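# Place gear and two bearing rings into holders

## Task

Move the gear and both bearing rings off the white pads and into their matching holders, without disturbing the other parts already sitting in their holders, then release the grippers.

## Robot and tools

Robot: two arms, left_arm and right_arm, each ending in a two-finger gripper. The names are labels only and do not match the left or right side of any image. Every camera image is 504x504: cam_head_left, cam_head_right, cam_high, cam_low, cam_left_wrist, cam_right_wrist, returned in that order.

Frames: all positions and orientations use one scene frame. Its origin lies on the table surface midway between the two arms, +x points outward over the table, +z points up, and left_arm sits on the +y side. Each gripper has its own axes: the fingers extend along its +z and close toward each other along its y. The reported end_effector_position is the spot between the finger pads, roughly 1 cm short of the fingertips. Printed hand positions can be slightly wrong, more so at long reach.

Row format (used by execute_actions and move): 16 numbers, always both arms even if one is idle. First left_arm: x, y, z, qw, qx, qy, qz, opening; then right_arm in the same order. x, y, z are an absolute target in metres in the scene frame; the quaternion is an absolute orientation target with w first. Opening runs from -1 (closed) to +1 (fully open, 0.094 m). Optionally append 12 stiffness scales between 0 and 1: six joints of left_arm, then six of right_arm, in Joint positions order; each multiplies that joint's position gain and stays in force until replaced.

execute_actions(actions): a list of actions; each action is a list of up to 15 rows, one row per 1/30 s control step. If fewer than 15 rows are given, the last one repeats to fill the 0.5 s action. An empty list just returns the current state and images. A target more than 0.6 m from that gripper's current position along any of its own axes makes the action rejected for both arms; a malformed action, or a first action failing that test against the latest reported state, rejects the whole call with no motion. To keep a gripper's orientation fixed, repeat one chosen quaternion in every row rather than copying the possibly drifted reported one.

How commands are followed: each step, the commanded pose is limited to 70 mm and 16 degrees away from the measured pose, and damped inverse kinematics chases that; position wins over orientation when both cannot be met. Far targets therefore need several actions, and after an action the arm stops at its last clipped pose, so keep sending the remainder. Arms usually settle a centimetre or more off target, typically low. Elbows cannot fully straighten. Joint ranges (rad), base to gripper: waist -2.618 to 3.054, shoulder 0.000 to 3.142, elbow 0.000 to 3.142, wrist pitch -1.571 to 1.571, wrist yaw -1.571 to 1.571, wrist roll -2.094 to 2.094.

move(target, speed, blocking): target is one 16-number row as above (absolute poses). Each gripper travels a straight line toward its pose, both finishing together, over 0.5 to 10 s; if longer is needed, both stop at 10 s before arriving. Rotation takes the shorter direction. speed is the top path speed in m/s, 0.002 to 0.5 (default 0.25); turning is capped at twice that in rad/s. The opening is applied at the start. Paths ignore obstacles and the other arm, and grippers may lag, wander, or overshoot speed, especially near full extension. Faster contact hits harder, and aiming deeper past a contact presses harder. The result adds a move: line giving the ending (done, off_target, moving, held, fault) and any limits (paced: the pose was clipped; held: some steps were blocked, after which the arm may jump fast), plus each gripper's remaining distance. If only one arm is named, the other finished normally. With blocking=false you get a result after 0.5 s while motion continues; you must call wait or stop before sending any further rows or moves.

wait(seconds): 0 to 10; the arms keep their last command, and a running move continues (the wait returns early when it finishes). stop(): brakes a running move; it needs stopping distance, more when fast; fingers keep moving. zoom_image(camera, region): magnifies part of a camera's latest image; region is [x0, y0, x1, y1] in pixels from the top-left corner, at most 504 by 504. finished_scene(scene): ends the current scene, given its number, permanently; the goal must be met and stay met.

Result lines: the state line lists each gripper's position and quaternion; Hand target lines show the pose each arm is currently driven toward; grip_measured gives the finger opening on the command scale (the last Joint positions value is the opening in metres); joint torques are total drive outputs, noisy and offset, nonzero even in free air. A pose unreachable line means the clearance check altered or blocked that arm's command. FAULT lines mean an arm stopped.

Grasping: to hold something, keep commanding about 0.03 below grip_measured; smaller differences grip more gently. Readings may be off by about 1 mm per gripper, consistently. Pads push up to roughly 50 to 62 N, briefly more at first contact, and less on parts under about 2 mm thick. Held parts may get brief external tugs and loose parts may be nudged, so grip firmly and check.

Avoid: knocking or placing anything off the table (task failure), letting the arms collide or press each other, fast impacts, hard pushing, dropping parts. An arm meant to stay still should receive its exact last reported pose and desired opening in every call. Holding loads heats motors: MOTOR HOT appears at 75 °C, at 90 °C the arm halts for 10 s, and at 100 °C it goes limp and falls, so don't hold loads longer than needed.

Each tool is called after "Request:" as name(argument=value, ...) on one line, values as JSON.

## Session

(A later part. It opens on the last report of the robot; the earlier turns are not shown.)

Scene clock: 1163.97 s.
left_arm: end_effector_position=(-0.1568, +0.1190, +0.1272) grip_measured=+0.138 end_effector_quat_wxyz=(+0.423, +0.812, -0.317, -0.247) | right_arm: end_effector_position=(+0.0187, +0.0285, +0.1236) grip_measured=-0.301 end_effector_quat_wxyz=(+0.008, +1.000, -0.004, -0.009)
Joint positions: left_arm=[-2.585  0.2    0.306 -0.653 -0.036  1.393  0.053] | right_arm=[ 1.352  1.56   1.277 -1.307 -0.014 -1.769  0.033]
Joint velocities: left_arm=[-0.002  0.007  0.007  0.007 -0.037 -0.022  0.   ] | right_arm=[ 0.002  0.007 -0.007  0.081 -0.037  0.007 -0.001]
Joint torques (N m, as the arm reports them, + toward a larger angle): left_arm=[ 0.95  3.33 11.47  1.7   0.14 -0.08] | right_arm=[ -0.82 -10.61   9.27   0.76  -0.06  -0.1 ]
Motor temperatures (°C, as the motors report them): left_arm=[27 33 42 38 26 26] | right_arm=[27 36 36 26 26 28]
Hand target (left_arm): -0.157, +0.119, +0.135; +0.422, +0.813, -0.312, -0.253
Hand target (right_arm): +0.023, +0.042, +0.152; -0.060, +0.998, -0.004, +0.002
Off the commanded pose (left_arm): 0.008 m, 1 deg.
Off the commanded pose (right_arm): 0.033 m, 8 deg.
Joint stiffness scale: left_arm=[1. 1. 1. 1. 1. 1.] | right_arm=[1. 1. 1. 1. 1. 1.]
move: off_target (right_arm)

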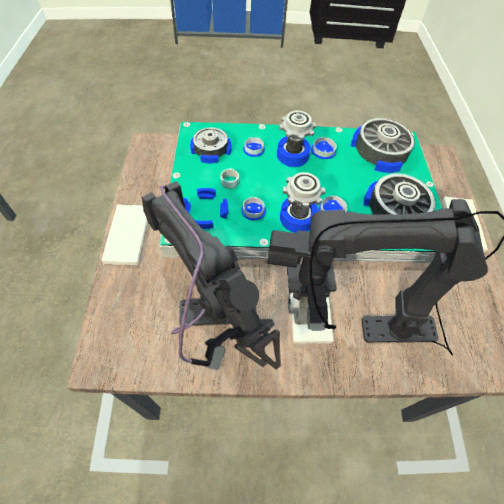

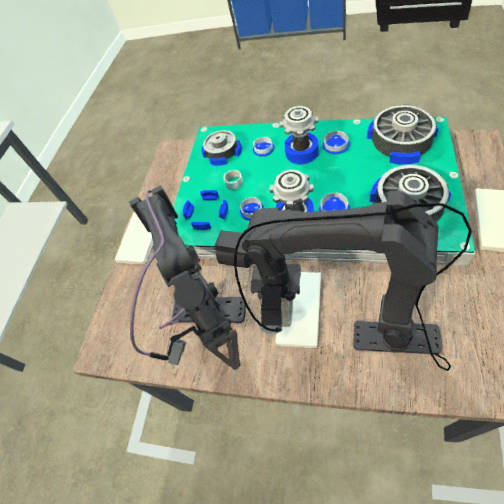

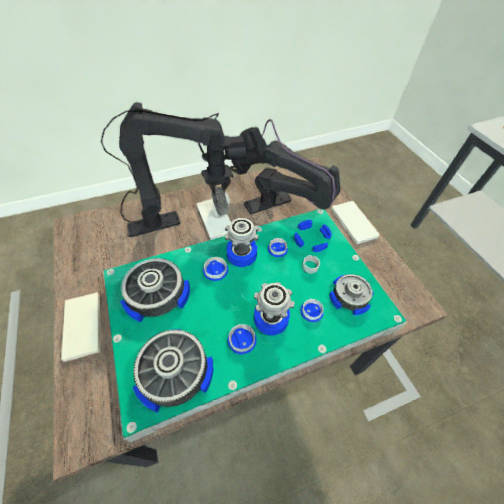

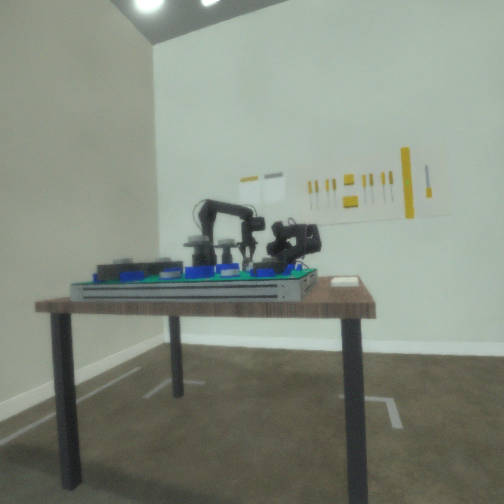

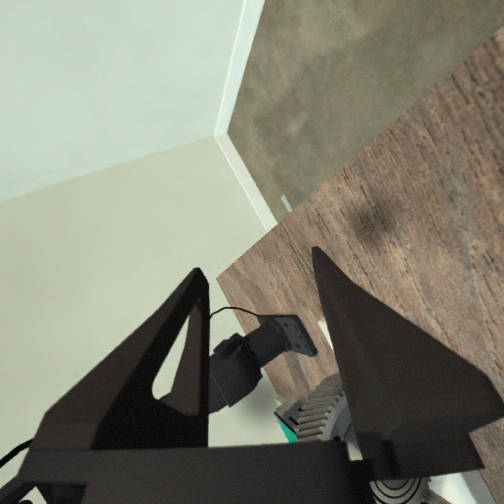

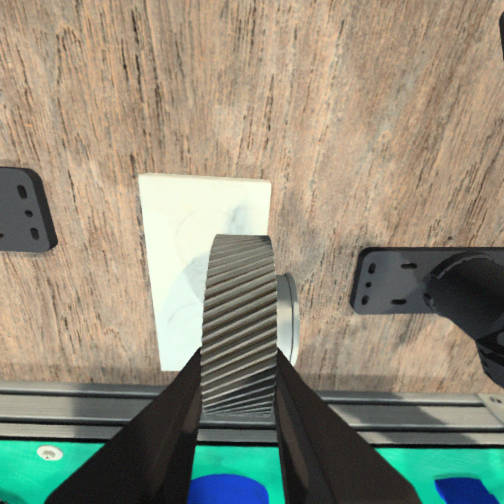

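Request:
move(target=[-0.1565,0.1193,0.135, 0.4221,0.8127,-0.3119,-0.2536, 0.14, 0.024,0.050,0.166, -0.0610,0.9981,-0.0044,0, -0.40], speed=0.04)

Request:
move(target=[-0.1565,0.1193,0.135, 0.4221,0.8127,-0.3119,-0.2536, 0.14, 0.025,0.060,0.164, -0.0610,0.9981,-0.0044,0, -0.40], speed=0.04)

Scene clock: 1174.13 s.
left_arm: end_effector_position=(-0.1568, +0.1190, +0.1272) grip_measured=+0.138 end_effector_quat_wxyz=(+0.423, +0.812, -0.318, -0.247) | right_arm: end_effector_position=(+0.0197, +0.0329, +0.1288) grip_measured=-0.301 end_effector_quat_wxyz=(+0.000, +1.000, -0.004, -0.007)
Joint positions: left_arm=[-2.585  0.2    0.306 -0.653 -0.036  1.394  0.053] | right_arm=[ 1.352  1.562  1.3   -1.313 -0.014 -1.769  0.033]
Joint velocities: left_arm=[ 0.007 -0.007  0.007 -0.051 -0.022 -0.037 -0.001] | right_arm=[-0.002 -0.012 -0.007  0.007 -0.022  0.066  0.001]
Joint torques (N m, as the arm reports them, + toward a larger angle): left_arm=[ 0.82  3.37 11.37  1.67  0.14 -0.08] | right_arm=[-0.76 -9.3  13.02  0.46 -0.06 -0.09]
Motor temperatures (°C, as the motors report them): left_arm=[27 33 42 39 26 26] | right_arm=[27 37 36 26 26 28]
Hand target (left_arm): -0.157, +0.119, +0.135; +0.422, +0.813, -0.312, -0.253
Hand target (right_arm): +0.024, +0.048, +0.164; -0.061, +0.998, -0.004, +0.002
Off the commanded pose (left_arm): 0.008 m, 1 deg.
Off the commanded pose (right_arm): 0.041 m, 7 deg.
Joint stiffness scale: left_arm=[1. 1. 1. 1. 1. 1.] | right_arm=[1. 1. 1. 1. 1. 1.]
move: off_target (right_arm)

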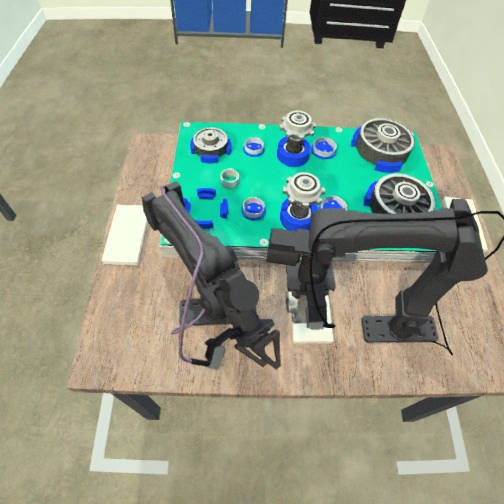

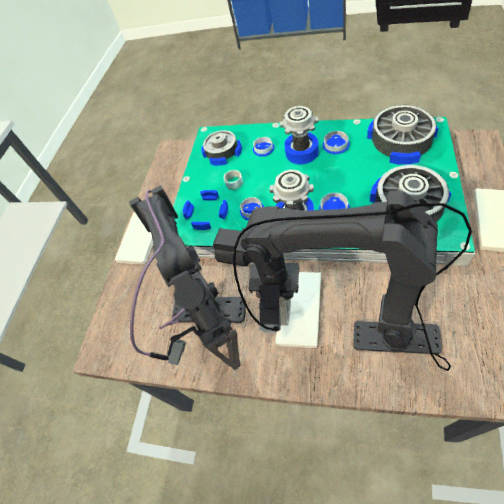

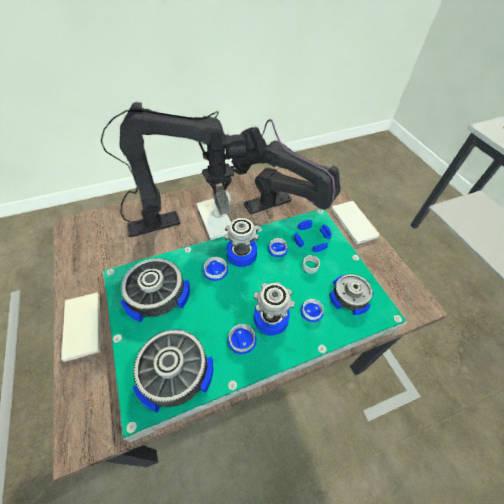

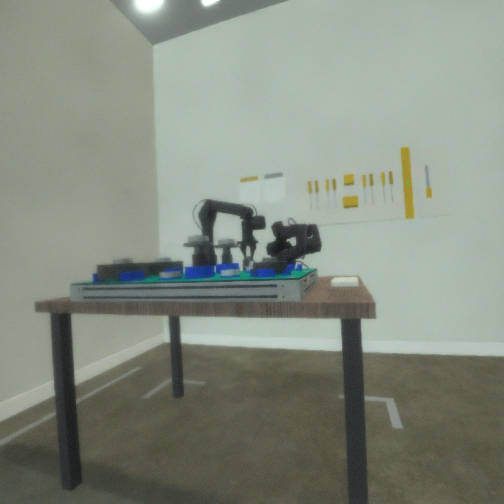

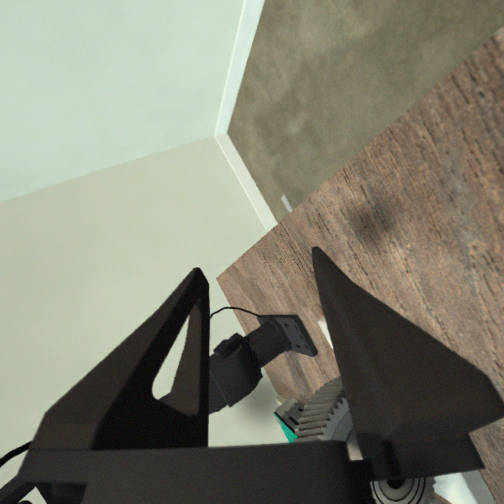

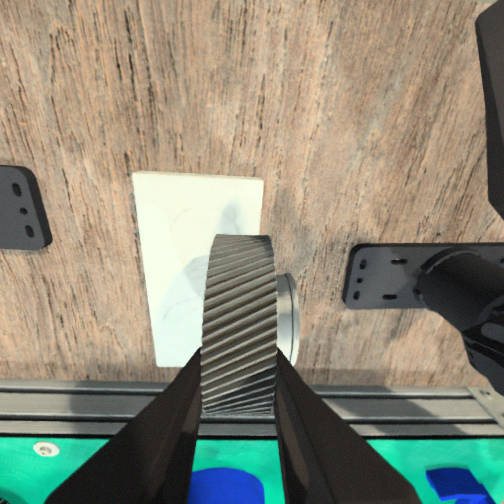

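Scene clock: 1176.00 s.
left_arm: end_effector_position=(-0.1568, +0.1190, +0.1272) grip_measured=+0.138 end_effector_quat_wxyz=(+0.423, +0.812, -0.318, -0.247) | right_arm: end_effector_position=(+0.0214, +0.0412, +0.1272) grip_measured=-0.301 end_effector_quat_wxyz=(+0.002, +1.000, -0.004, -0.007)
Joint positions: left_arm=[-2.585  0.2    0.306 -0.653 -0.036  1.395  0.053] | right_arm=[ 1.352  1.597  1.33  -1.31  -0.014 -1.769  0.033]
Joint velocities: left_arm=[-0.012 -0.002 -0.002 -0.022 -0.022  0.007 -0.001] | right_arm=[-0.007 -0.007  0.007  0.022 -0.007  0.022 -0.001]
Joint torques (N m, as the arm reports them, + toward a larger angle): left_arm=[ 0.92  3.3  11.45  1.67  0.14 -0.07] | right_arm=[-0.46 -9.48 13.01  0.48 -0.07 -0.06]
Motor temperatures (°C, as the motors report them): left_arm=[27 33 42 39 26 26] | right_arm=[27 36 36 26 26 28]
Hand target (left_arm): -0.157, +0.119, +0.135; +0.422, +0.813, -0.312, -0.253
Hand target (right_arm): +0.025, +0.058, +0.163; -0.061, +0.998, -0.004, +0.001
Off the commanded pose (left_arm): 0.008 m, 1 deg.
Off the commanded pose (right_arm): 0.041 m, 7 deg.
Joint stiffness scale: left_arm=[1. 1. 1. 1. 1. 1.] | right_arm=[1. 1. 1. 1. 1. 1.]
move: off_target (right_arm)

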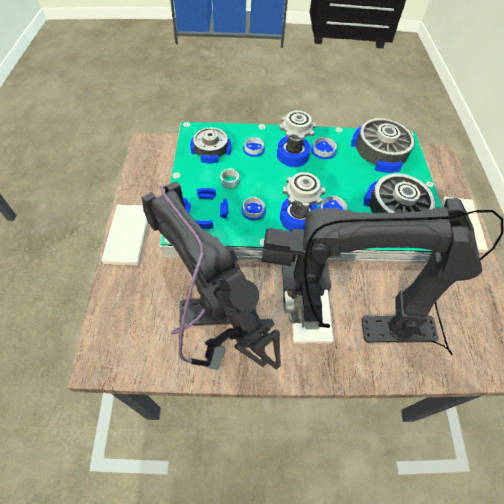

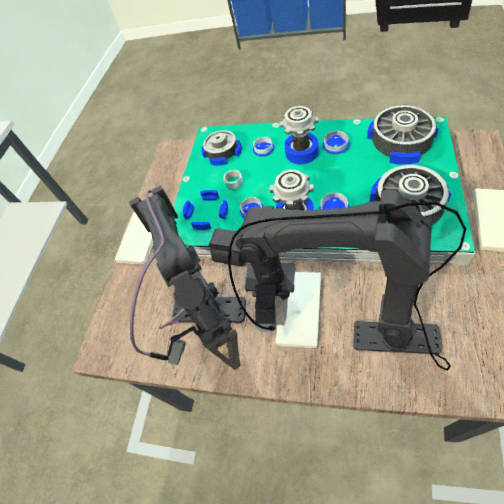

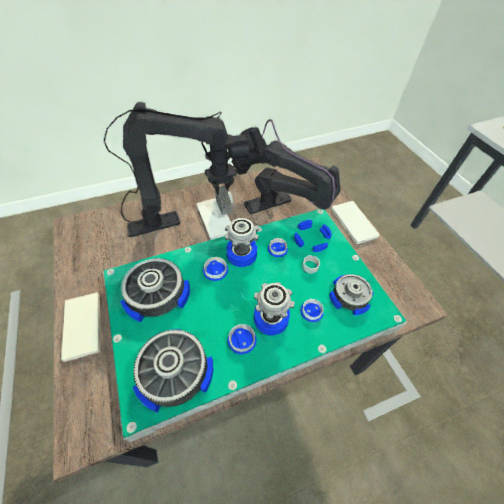

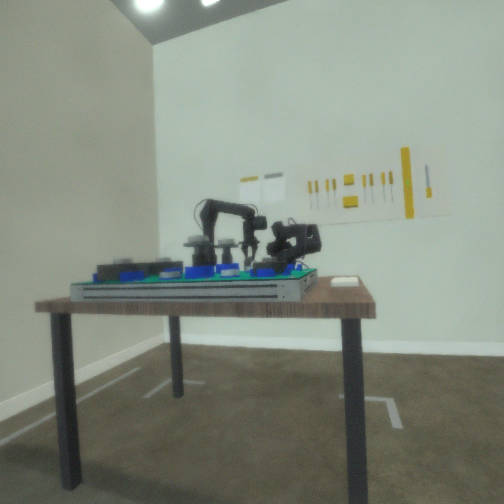

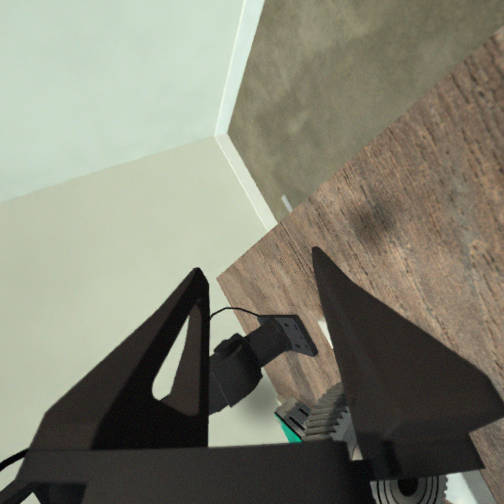

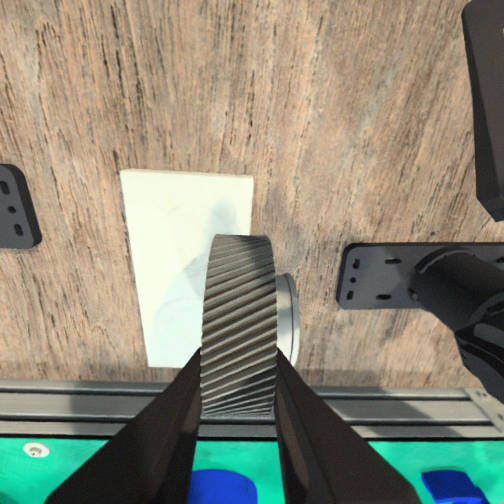

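Request:
move(target=[-0.1565,0.1193,0.135, 0.4221,0.8127,-0.3119,-0.2536, 0.14, 0.0215,0.029,0.128, -0.0610,0.9981,-0.0044,0, -0.40], speed=0.025)

Scene clock: 1181.60 s.
left_arm: end_effector_position=(-0.1568, +0.1190, +0.1272) grip_measured=+0.138 end_effector_quat_wxyz=(+0.423, +0.812, -0.318, -0.246) | right_arm: end_effector_position=(+0.0196, +0.0297, +0.1219) grip_measured=-0.301 end_effector_quat_wxyz=(-0.045, +0.999, -0.003, +0.000)
Joint positions: left_arm=[-2.585  0.2    0.306 -0.653 -0.036  1.396  0.053] | right_arm=[ 1.347  1.464  1.178 -1.196 -0.018 -1.775  0.033]
Joint velocities: left_arm=[ 0.002 -0.017 -0.017 -0.066  0.022 -0.037 -0.001] | right_arm=[-0.012 -0.007  0.002  0.007 -0.007 -0.066 -0.   ]
Joint torques (N m, as the arm reports them, + toward a larger angle): left_arm=[ 0.93  3.28 11.4   1.64  0.14 -0.05] | right_arm=[-0.91 -7.26  6.11  0.79 -0.03 -0.09]
Motor temperatures (°C, as the motors report them): left_arm=[27 33 42 39 26 26] | right_arm=[27 36 36 26 26 28]
Hand target (left_arm): -0.157, +0.119, +0.135; +0.422, +0.813, -0.312, -0.253
Hand target (right_arm): +0.021, +0.029, +0.127; -0.061, +0.998, -0.004, +0.001
Off the commanded pose (left_arm): 0.008 m, 1 deg.
Off the commanded pose (right_arm): 0.006 m, 2 deg.
Joint stiffness scale: left_arm=[1. 1. 1. 1. 1. 1.] | right_arm=[1. 1. 1. 1. 1. 1.]
move: done

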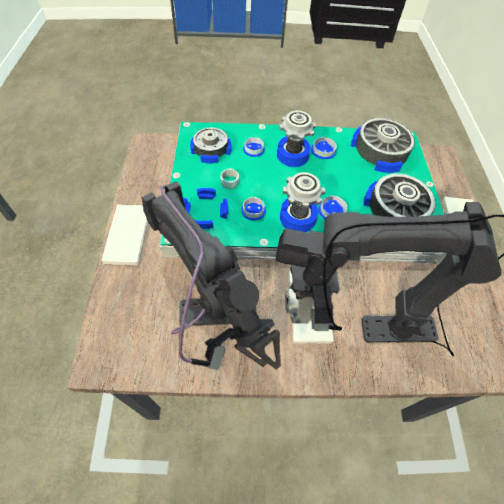

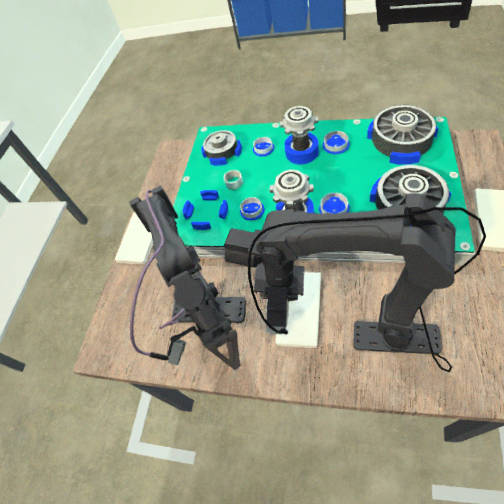

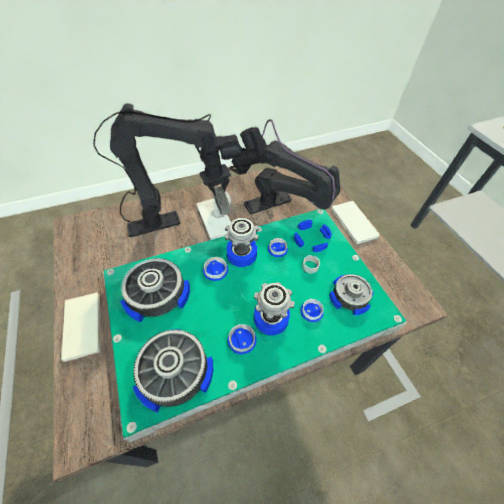

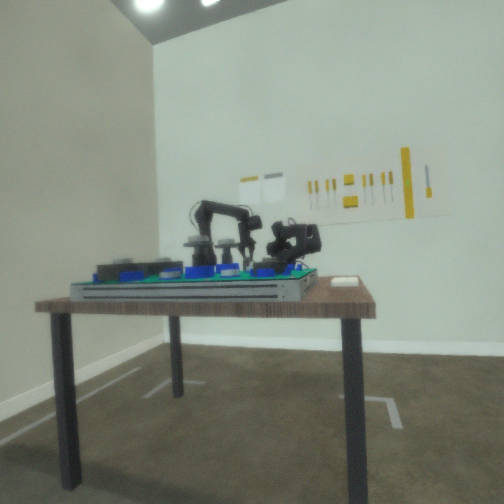

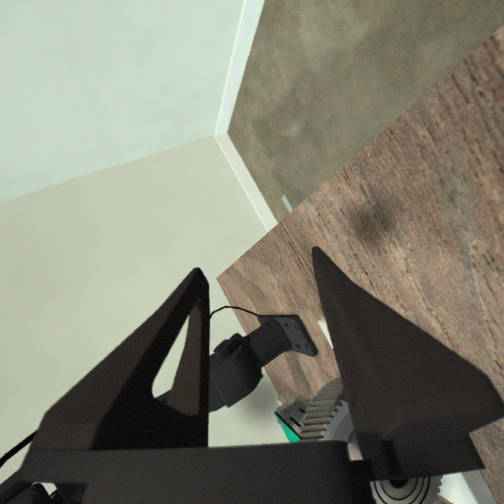

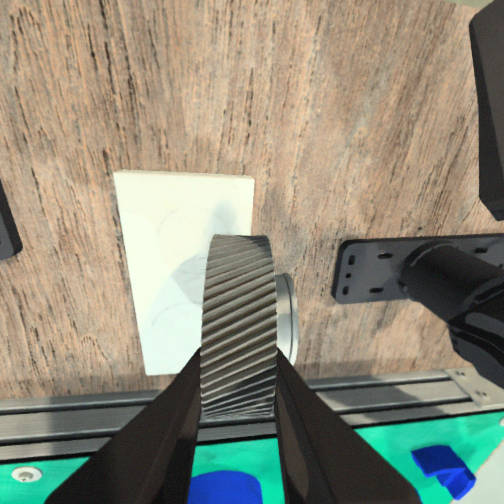

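Request:
move(target=[-0.1565,0.1193,0.135, 0.1604,0.8231,0.2834,-0.4656, 0.14, 0.0205,0.0106,0.1255, -0.1305,0.9914,-0.0044,-0.0006, -0.40], speed=0.4)

Request:
move(target=[-0.1565,0.1193,0.135, -0.2158,0.3816,0.7824,-0.4426, 0.14, 0.0205,-0.0066,0.1215, -0.2079,0.9781,-0.0043,-0.0009, -0.40], speed=0.4)

Request:
move(target=[-0.1565,0.1193,0.135, -0.2158,0.3816,0.7824,-0.4426, 0.14, 0.0205,-0.0232,0.114, -0.2840,0.9588,-0.0042,-0.0012, -0.40], speed=0.04)

Scene clock: 1192.23 s.
left_arm: end_effector_position=(-0.1559, +0.1178, +0.1271) grip_measured=+0.138 end_effector_quat_wxyz=(+0.161, +0.825, +0.283, -0.462) | right_arm: end_effector_position=(+0.0192, +0.0144, +0.1205) grip_measured=-0.301 end_effector_quat_wxyz=(-0.121, +0.993, -0.003, +0.000)
Joint positions: left_arm=[-2.551  0.2    0.306 -0.653 -0.004  0.003  0.053] | right_arm=[ 1.307  1.264  0.99  -1.061 -0.059 -1.809  0.033]
Joint velocities: left_arm=[ 0.017  0.007  0.007  0.051 -0.022 -0.037 -0.   ] | right_arm=[ 0.007 -0.002 -0.017  0.007 -0.037  0.022 -0.001]
Joint torques (N m, as the arm reports them, + toward a larger angle): left_arm=[-0.9   3.23 11.43  1.65 -0.09 -0.04] | right_arm=[-0.9  -5.76  6.33  0.93 -0.07 -0.08]
Motor temperatures (°C, as the motors report them): left_arm=[27 33 42 39 26 26] | right_arm=[27 35 35 26 26 28]
Hand target (left_arm): -0.157, +0.119, +0.135; +0.160, +0.823, +0.283, -0.466
Hand target (right_arm): +0.020, +0.011, +0.124; -0.131, +0.991, -0.004, +0.000
Off the commanded pose (left_arm): 0.008 m, 0 deg.
Off the commanded pose (right_arm): 0.006 m, 1 deg.
Joint stiffness scale: left_arm=[1. 1. 1. 1. 1. 1.] | right_arm=[1. 1. 1. 1. 1. 1.]
move: done

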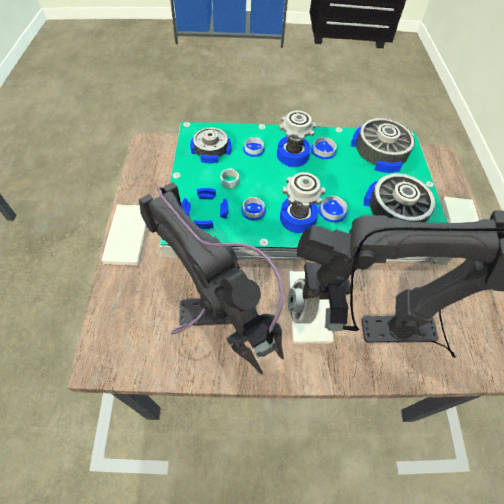

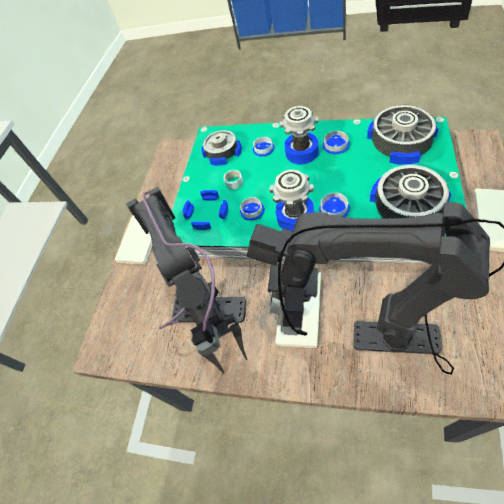

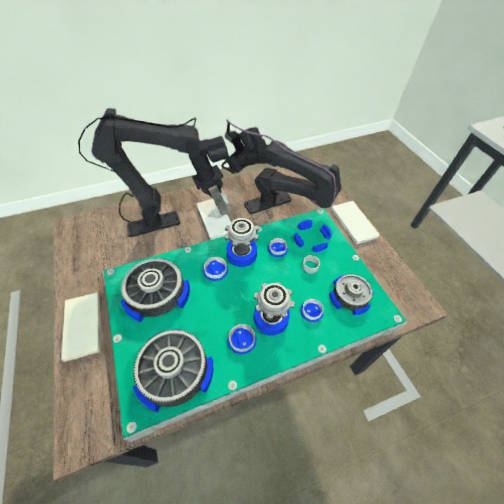

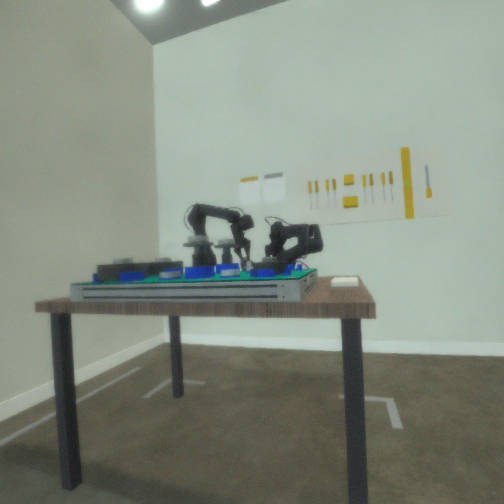

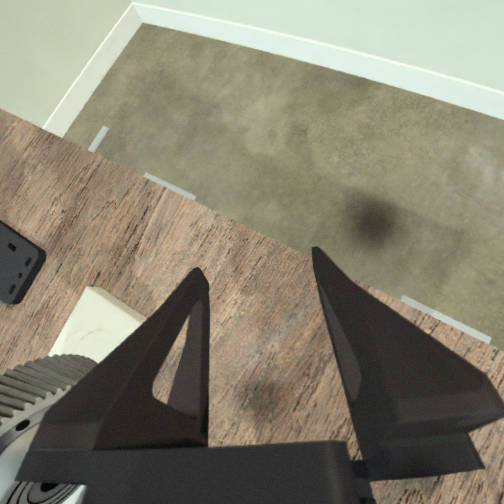

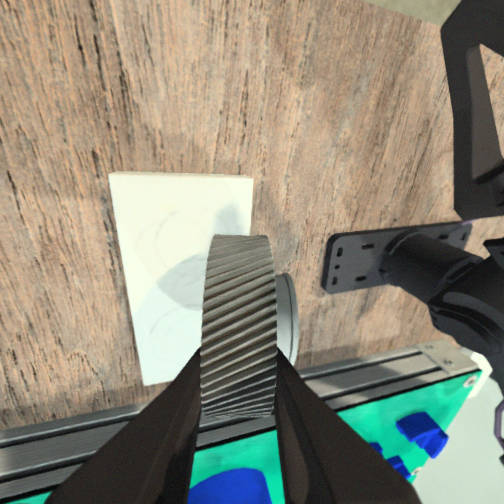

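Scene clock: 1194.90 s.
left_arm: end_effector_position=(-0.1572, +0.1195, +0.1271) grip_measured=+0.138 end_effector_quat_wxyz=(-0.219, +0.382, +0.784, -0.438) | right_arm: end_effector_position=(+0.0195, -0.0032, +0.1169) grip_measured=-0.301 end_effector_quat_wxyz=(-0.198, +0.980, -0.004, -0.001)
Joint positions: left_arm=[-2.555  0.2    0.306 -0.653  0.002 -1.579  0.053] | right_arm=[ 1.237  1.049  0.804 -0.945 -0.124 -1.861  0.033]
Joint velocities: left_arm=[ 0.002 -0.007 -0.002 -0.037 -0.007 -0.066 -0.001] | right_arm=[-0.002  0.002 -0.007  0.066  0.022 -0.007  0.001]
Joint torques (N m, as the arm reports them, + toward a larger angle): left_arm=[-0.73  3.18 11.42  1.66 -0.2   0.04] | right_arm=[-0.89 -4.27  6.71  1.14 -0.11 -0.07]
Motor temperatures (°C, as the motors report them): left_arm=[27 32 42 39 26 26] | right_arm=[27 35 34 26 26 28]
Hand target (left_arm): -0.157, +0.119, +0.135; -0.216, +0.382, +0.782, -0.442
Hand target (right_arm): +0.020, -0.006, +0.120; -0.208, +0.978, -0.004, +0.000
Off the commanded pose (left_arm): 0.008 m, 1 deg.
Off the commanded pose (right_arm): 0.006 m, 1 deg.
Joint stiffness scale: left_arm=[1. 1. 1. 1. 1. 1.] | right_arm=[1. 1. 1. 1. 1. 1.]
move: done

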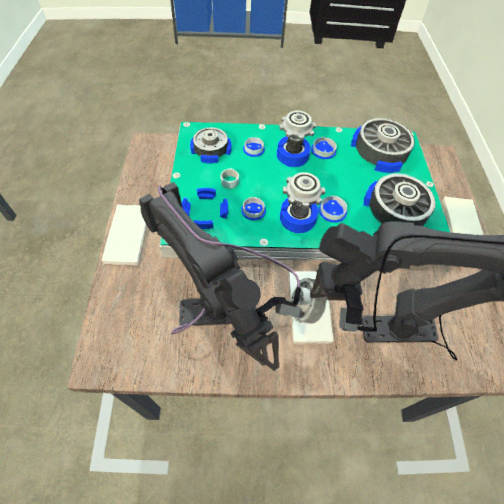

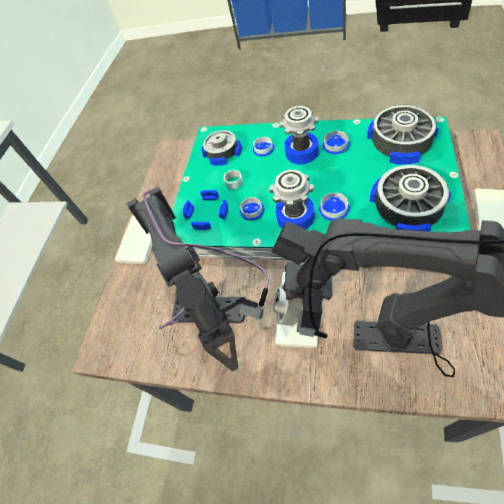

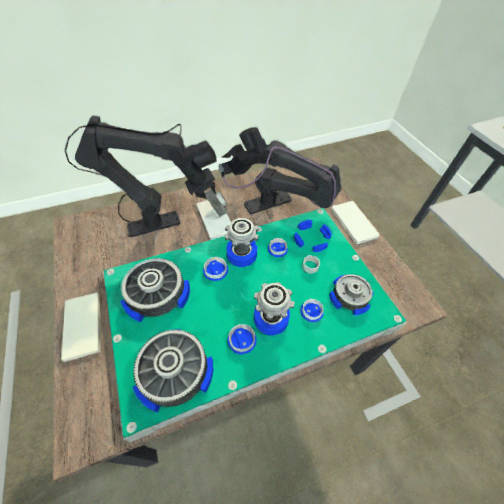

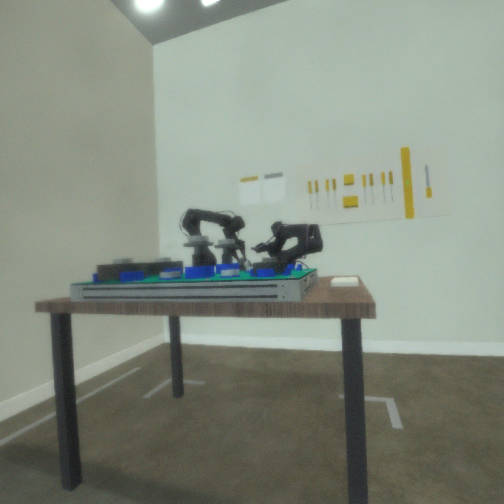

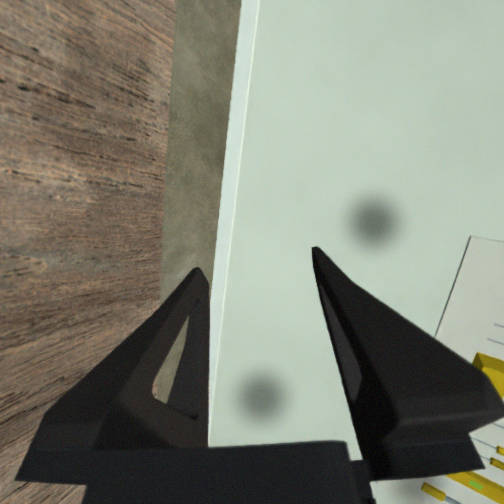

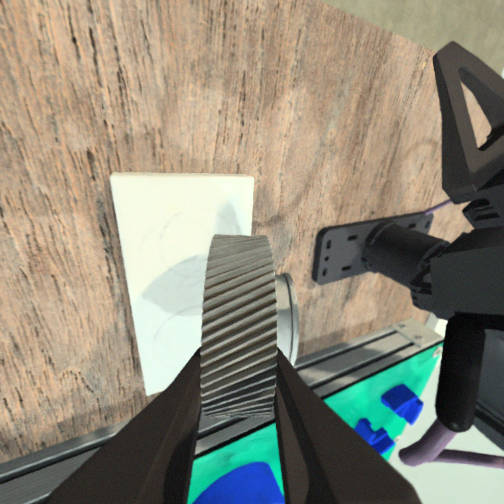

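Scene clock: 1197.33 s.
left_arm: end_effector_position=(-0.1569, +0.1191, +0.1271) grip_measured=+0.138 end_effector_quat_wxyz=(-0.218, +0.380, +0.785, -0.438) | right_arm: end_effector_position=(+0.0198, -0.0198, +0.1108) grip_measured=-0.301 end_effector_quat_wxyz=(-0.276, +0.961, -0.005, -0.003)
Joint positions: left_arm=[-2.555  0.2    0.306 -0.653  0.    -1.582  0.053] | right_arm=[ 1.128  0.825  0.626 -0.854 -0.226 -1.931  0.033]
Joint velocities: left_arm=[-0.007  0.012 -0.017  0.007 -0.022  0.007  0.002] | right_arm=[-0.022 -0.037 -0.007  0.007  0.007 -0.051 -0.001]
Joint torques (N m, as the arm reports them, + toward a larger angle): left_arm=[-0.74  3.21 11.5   1.66 -0.17  0.05] | right_arm=[-0.89 -2.78  6.93  1.31 -0.12 -0.06]
Motor temperatures (°C, as the motors report them): left_arm=[27 32 42 39 26 26] | right_arm=[27 35 34 26 26 28]
Hand target (left_arm): -0.157, +0.119, +0.135; -0.216, +0.382, +0.782, -0.443
Hand target (right_arm): +0.020, -0.022, +0.113; -0.284, +0.959, -0.005, -0.000
Off the commanded pose (left_arm): 0.008 m, 1 deg.
Off the commanded pose (right_arm): 0.005 m, 1 deg.
Joint stiffness scale: left_arm=[1. 1. 1. 1. 1. 1.] | right_arm=[1. 1. 1. 1. 1. 1.]
move: done

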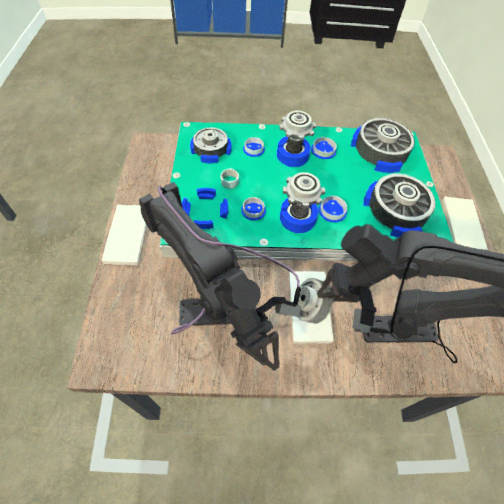

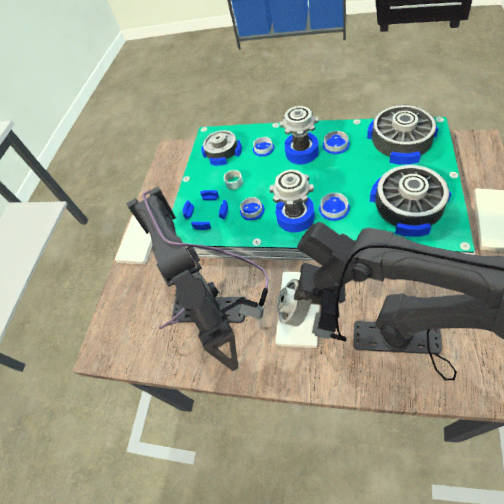

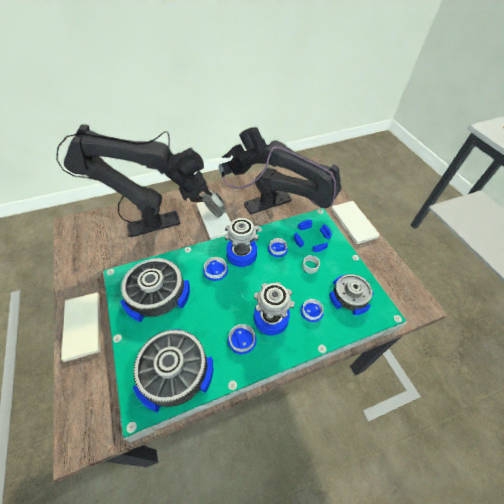

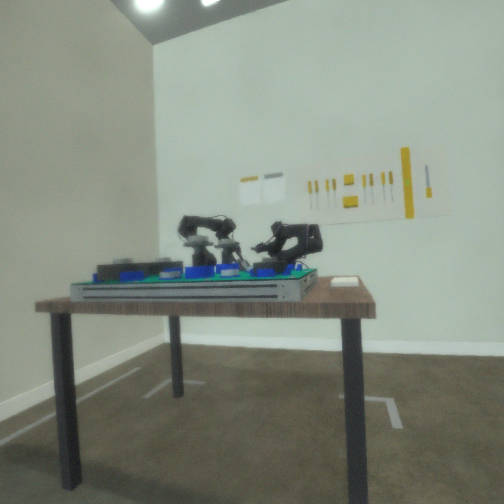

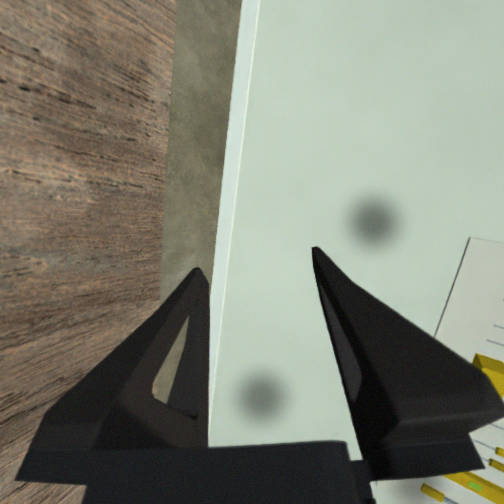

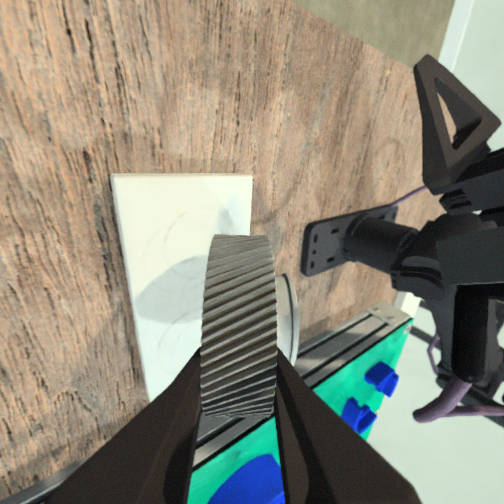

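Request:
move(target=[0.007,0.054,0.130, -0.0019,0.0040,0.8988,-0.4384, 0.40, 0.0205,-0.0335,0.109, -0.3338,0.9426,-0.0041,-0.0015, -0.40], speed=0.08)

Scene clock: 1216.10 s.
left_arm: end_effector_position=(+0.0055, +0.0589, +0.1222) grip_measured=+0.397 end_effector_quat_wxyz=(-0.008, +0.008, +0.902, -0.431) | right_arm: end_effector_position=(+0.0201, -0.0312, +0.1059) grip_measured=-0.301 end_effector_quat_wxyz=(-0.325, +0.946, -0.005, -0.005)
Joint positions: left_arm=[-1.662  0.24   0.395 -0.834  0.005 -1.577  0.066] | right_arm=[ 1.016  0.678  0.52  -0.827 -0.328 -2.002  0.033]
Joint velocities: left_arm=[ 0.022  0.017  0.012  0.007  0.022 -0.037 -0.   ] | right_arm=[-0.007  0.007  0.002 -0.007 -0.051  0.051  0.002]
Joint torques (N m, as the arm reports them, + toward a larger angle): left_arm=[ 0.85  4.06 10.58  1.7  -0.12  0.18] | right_arm=[-0.88 -2.01  7.12  1.39 -0.2  -0.05]
Motor temperatures (°C, as the motors report them): left_arm=[27 32 43 39 26 26] | right_arm=[27 33 34 27 26 28]
Hand target (left_arm): +0.010, +0.057, +0.130; +0.002, +0.006, +0.900, -0.437
Hand target (right_arm): +0.020, -0.032, +0.108; -0.334, +0.942, -0.005, -0.001
Off the commanded pose (left_arm): 0.009 m, 1 deg.
Off the commanded pose (right_arm): 0.004 m, 1 deg.
Joint stiffness scale: left_arm=[1. 1. 1. 1. 1. 1.] | right_arm=[1. 1. 1. 1. 1. 1.]
move: done

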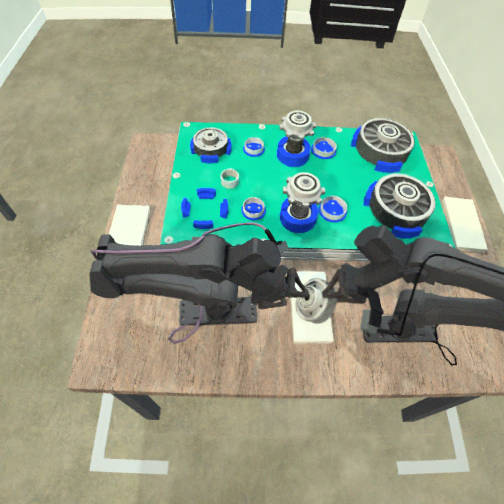

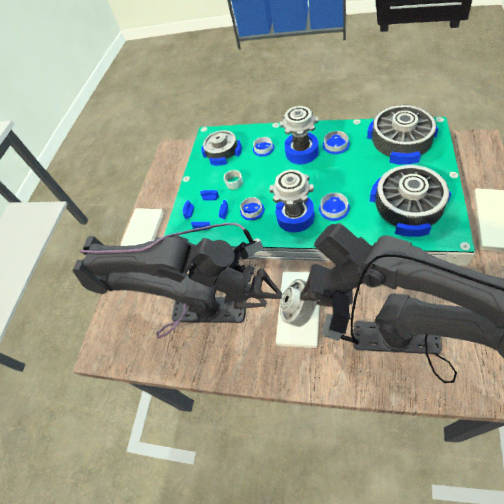

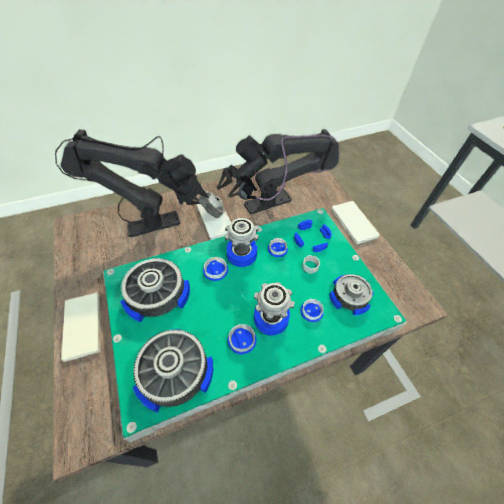

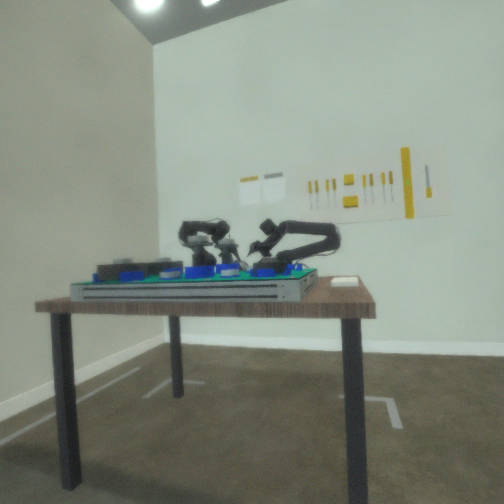

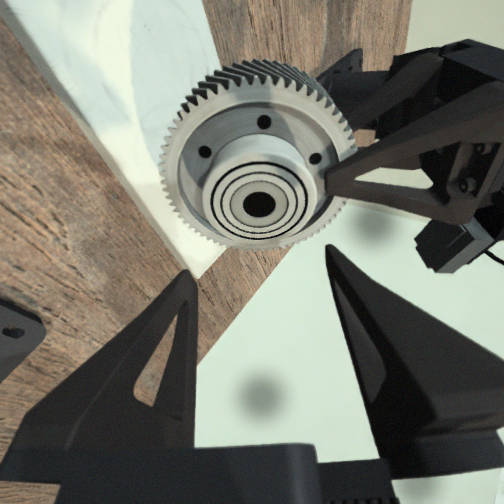

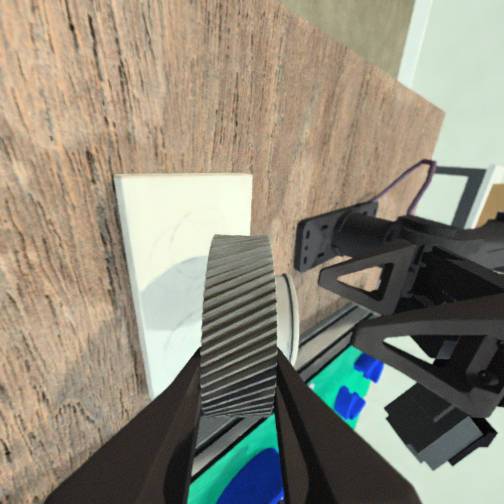

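Request:
move(target=[0.007,0.032,0.117, -0.0019,0.0040,0.8988,-0.4384, 0.40, 0.0205,-0.0335,0.109, -0.3338,0.9426,-0.0041,-0.0015, -0.40], speed=0.04)

Scene clock: 1226.30 s.
left_arm: end_effector_position=(+0.0050, +0.0317, +0.1236) grip_measured=+0.397 end_effector_quat_wxyz=(-0.009, +0.006, +0.894, -0.447) | right_arm: end_effector_position=(+0.0204, -0.0312, +0.1062) grip_measured=-0.301 end_effector_quat_wxyz=(-0.326, +0.945, -0.004, -0.005)
Joint positions: left_arm=[-1.662  0.363  0.364 -0.645  0.005 -1.581  0.066] | right_arm=[ 1.01   0.678  0.52  -0.827 -0.333 -2.009  0.033]
Joint velocities: left_arm=[ 0.022  0.002 -0.012  0.022 -0.051 -0.037 -0.   ] | right_arm=[-0.007 -0.012  0.012  0.007  0.051  0.007 -0.001]
Joint torques (N m, as the arm reports them, + toward a larger angle): left_arm=[-0.16  3.24  7.99  1.7  -0.19  0.01] | right_arm=[-0.98 -2.01  7.34  1.35 -0.18 -0.07]
Motor temperatures (°C, as the motors report them): left_arm=[27 32 42 39 26 26] | right_arm=[27 33 34 27 26 28]
Hand target (left_arm): +0.007, +0.032, +0.117; -0.002, +0.004, +0.899, -0.439
Hand target (right_arm): +0.020, -0.033, +0.109; -0.334, +0.943, -0.004, -0.001
Off the commanded pose (left_arm): 0.007 m, 1 deg.
Off the commanded pose (right_arm): 0.004 m, 1 deg.
Joint stiffness scale: left_arm=[1. 1. 1. 1. 1. 1.] | right_arm=[1. 1. 1. 1. 1. 1.]
move: done

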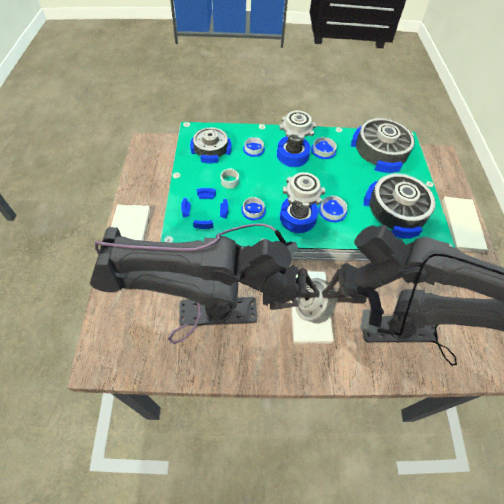

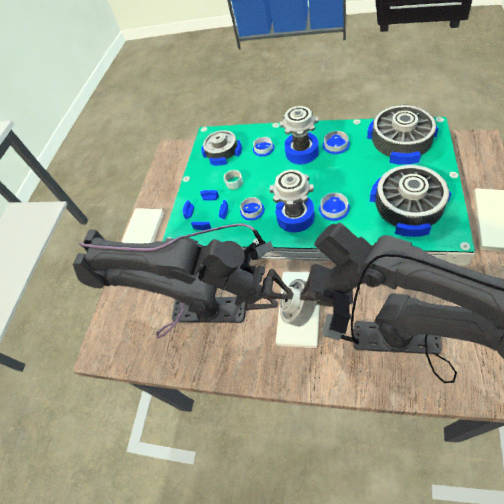

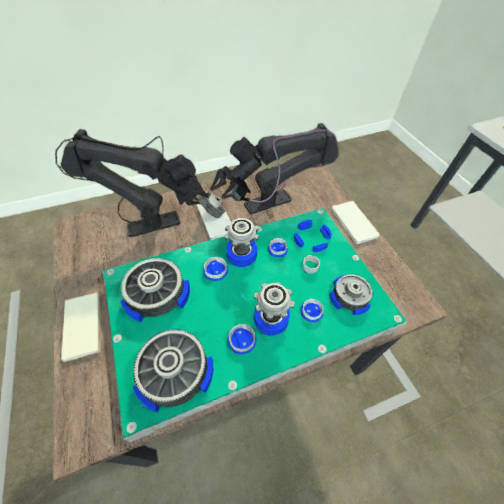

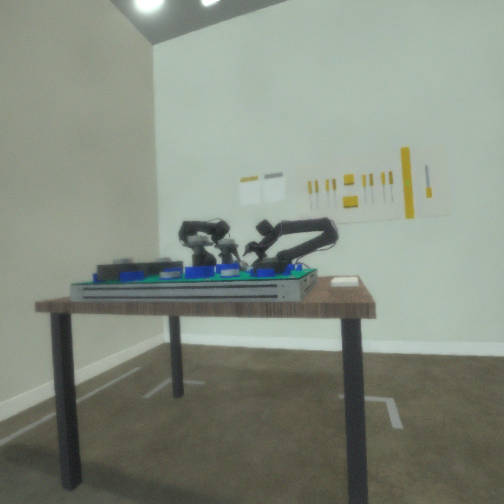

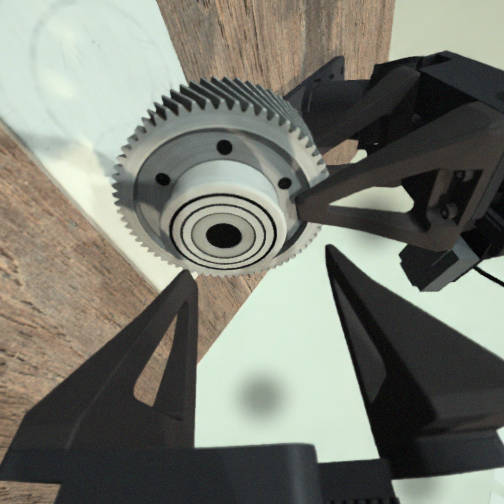

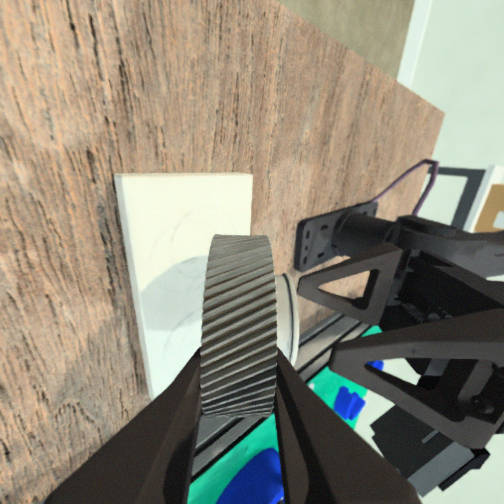

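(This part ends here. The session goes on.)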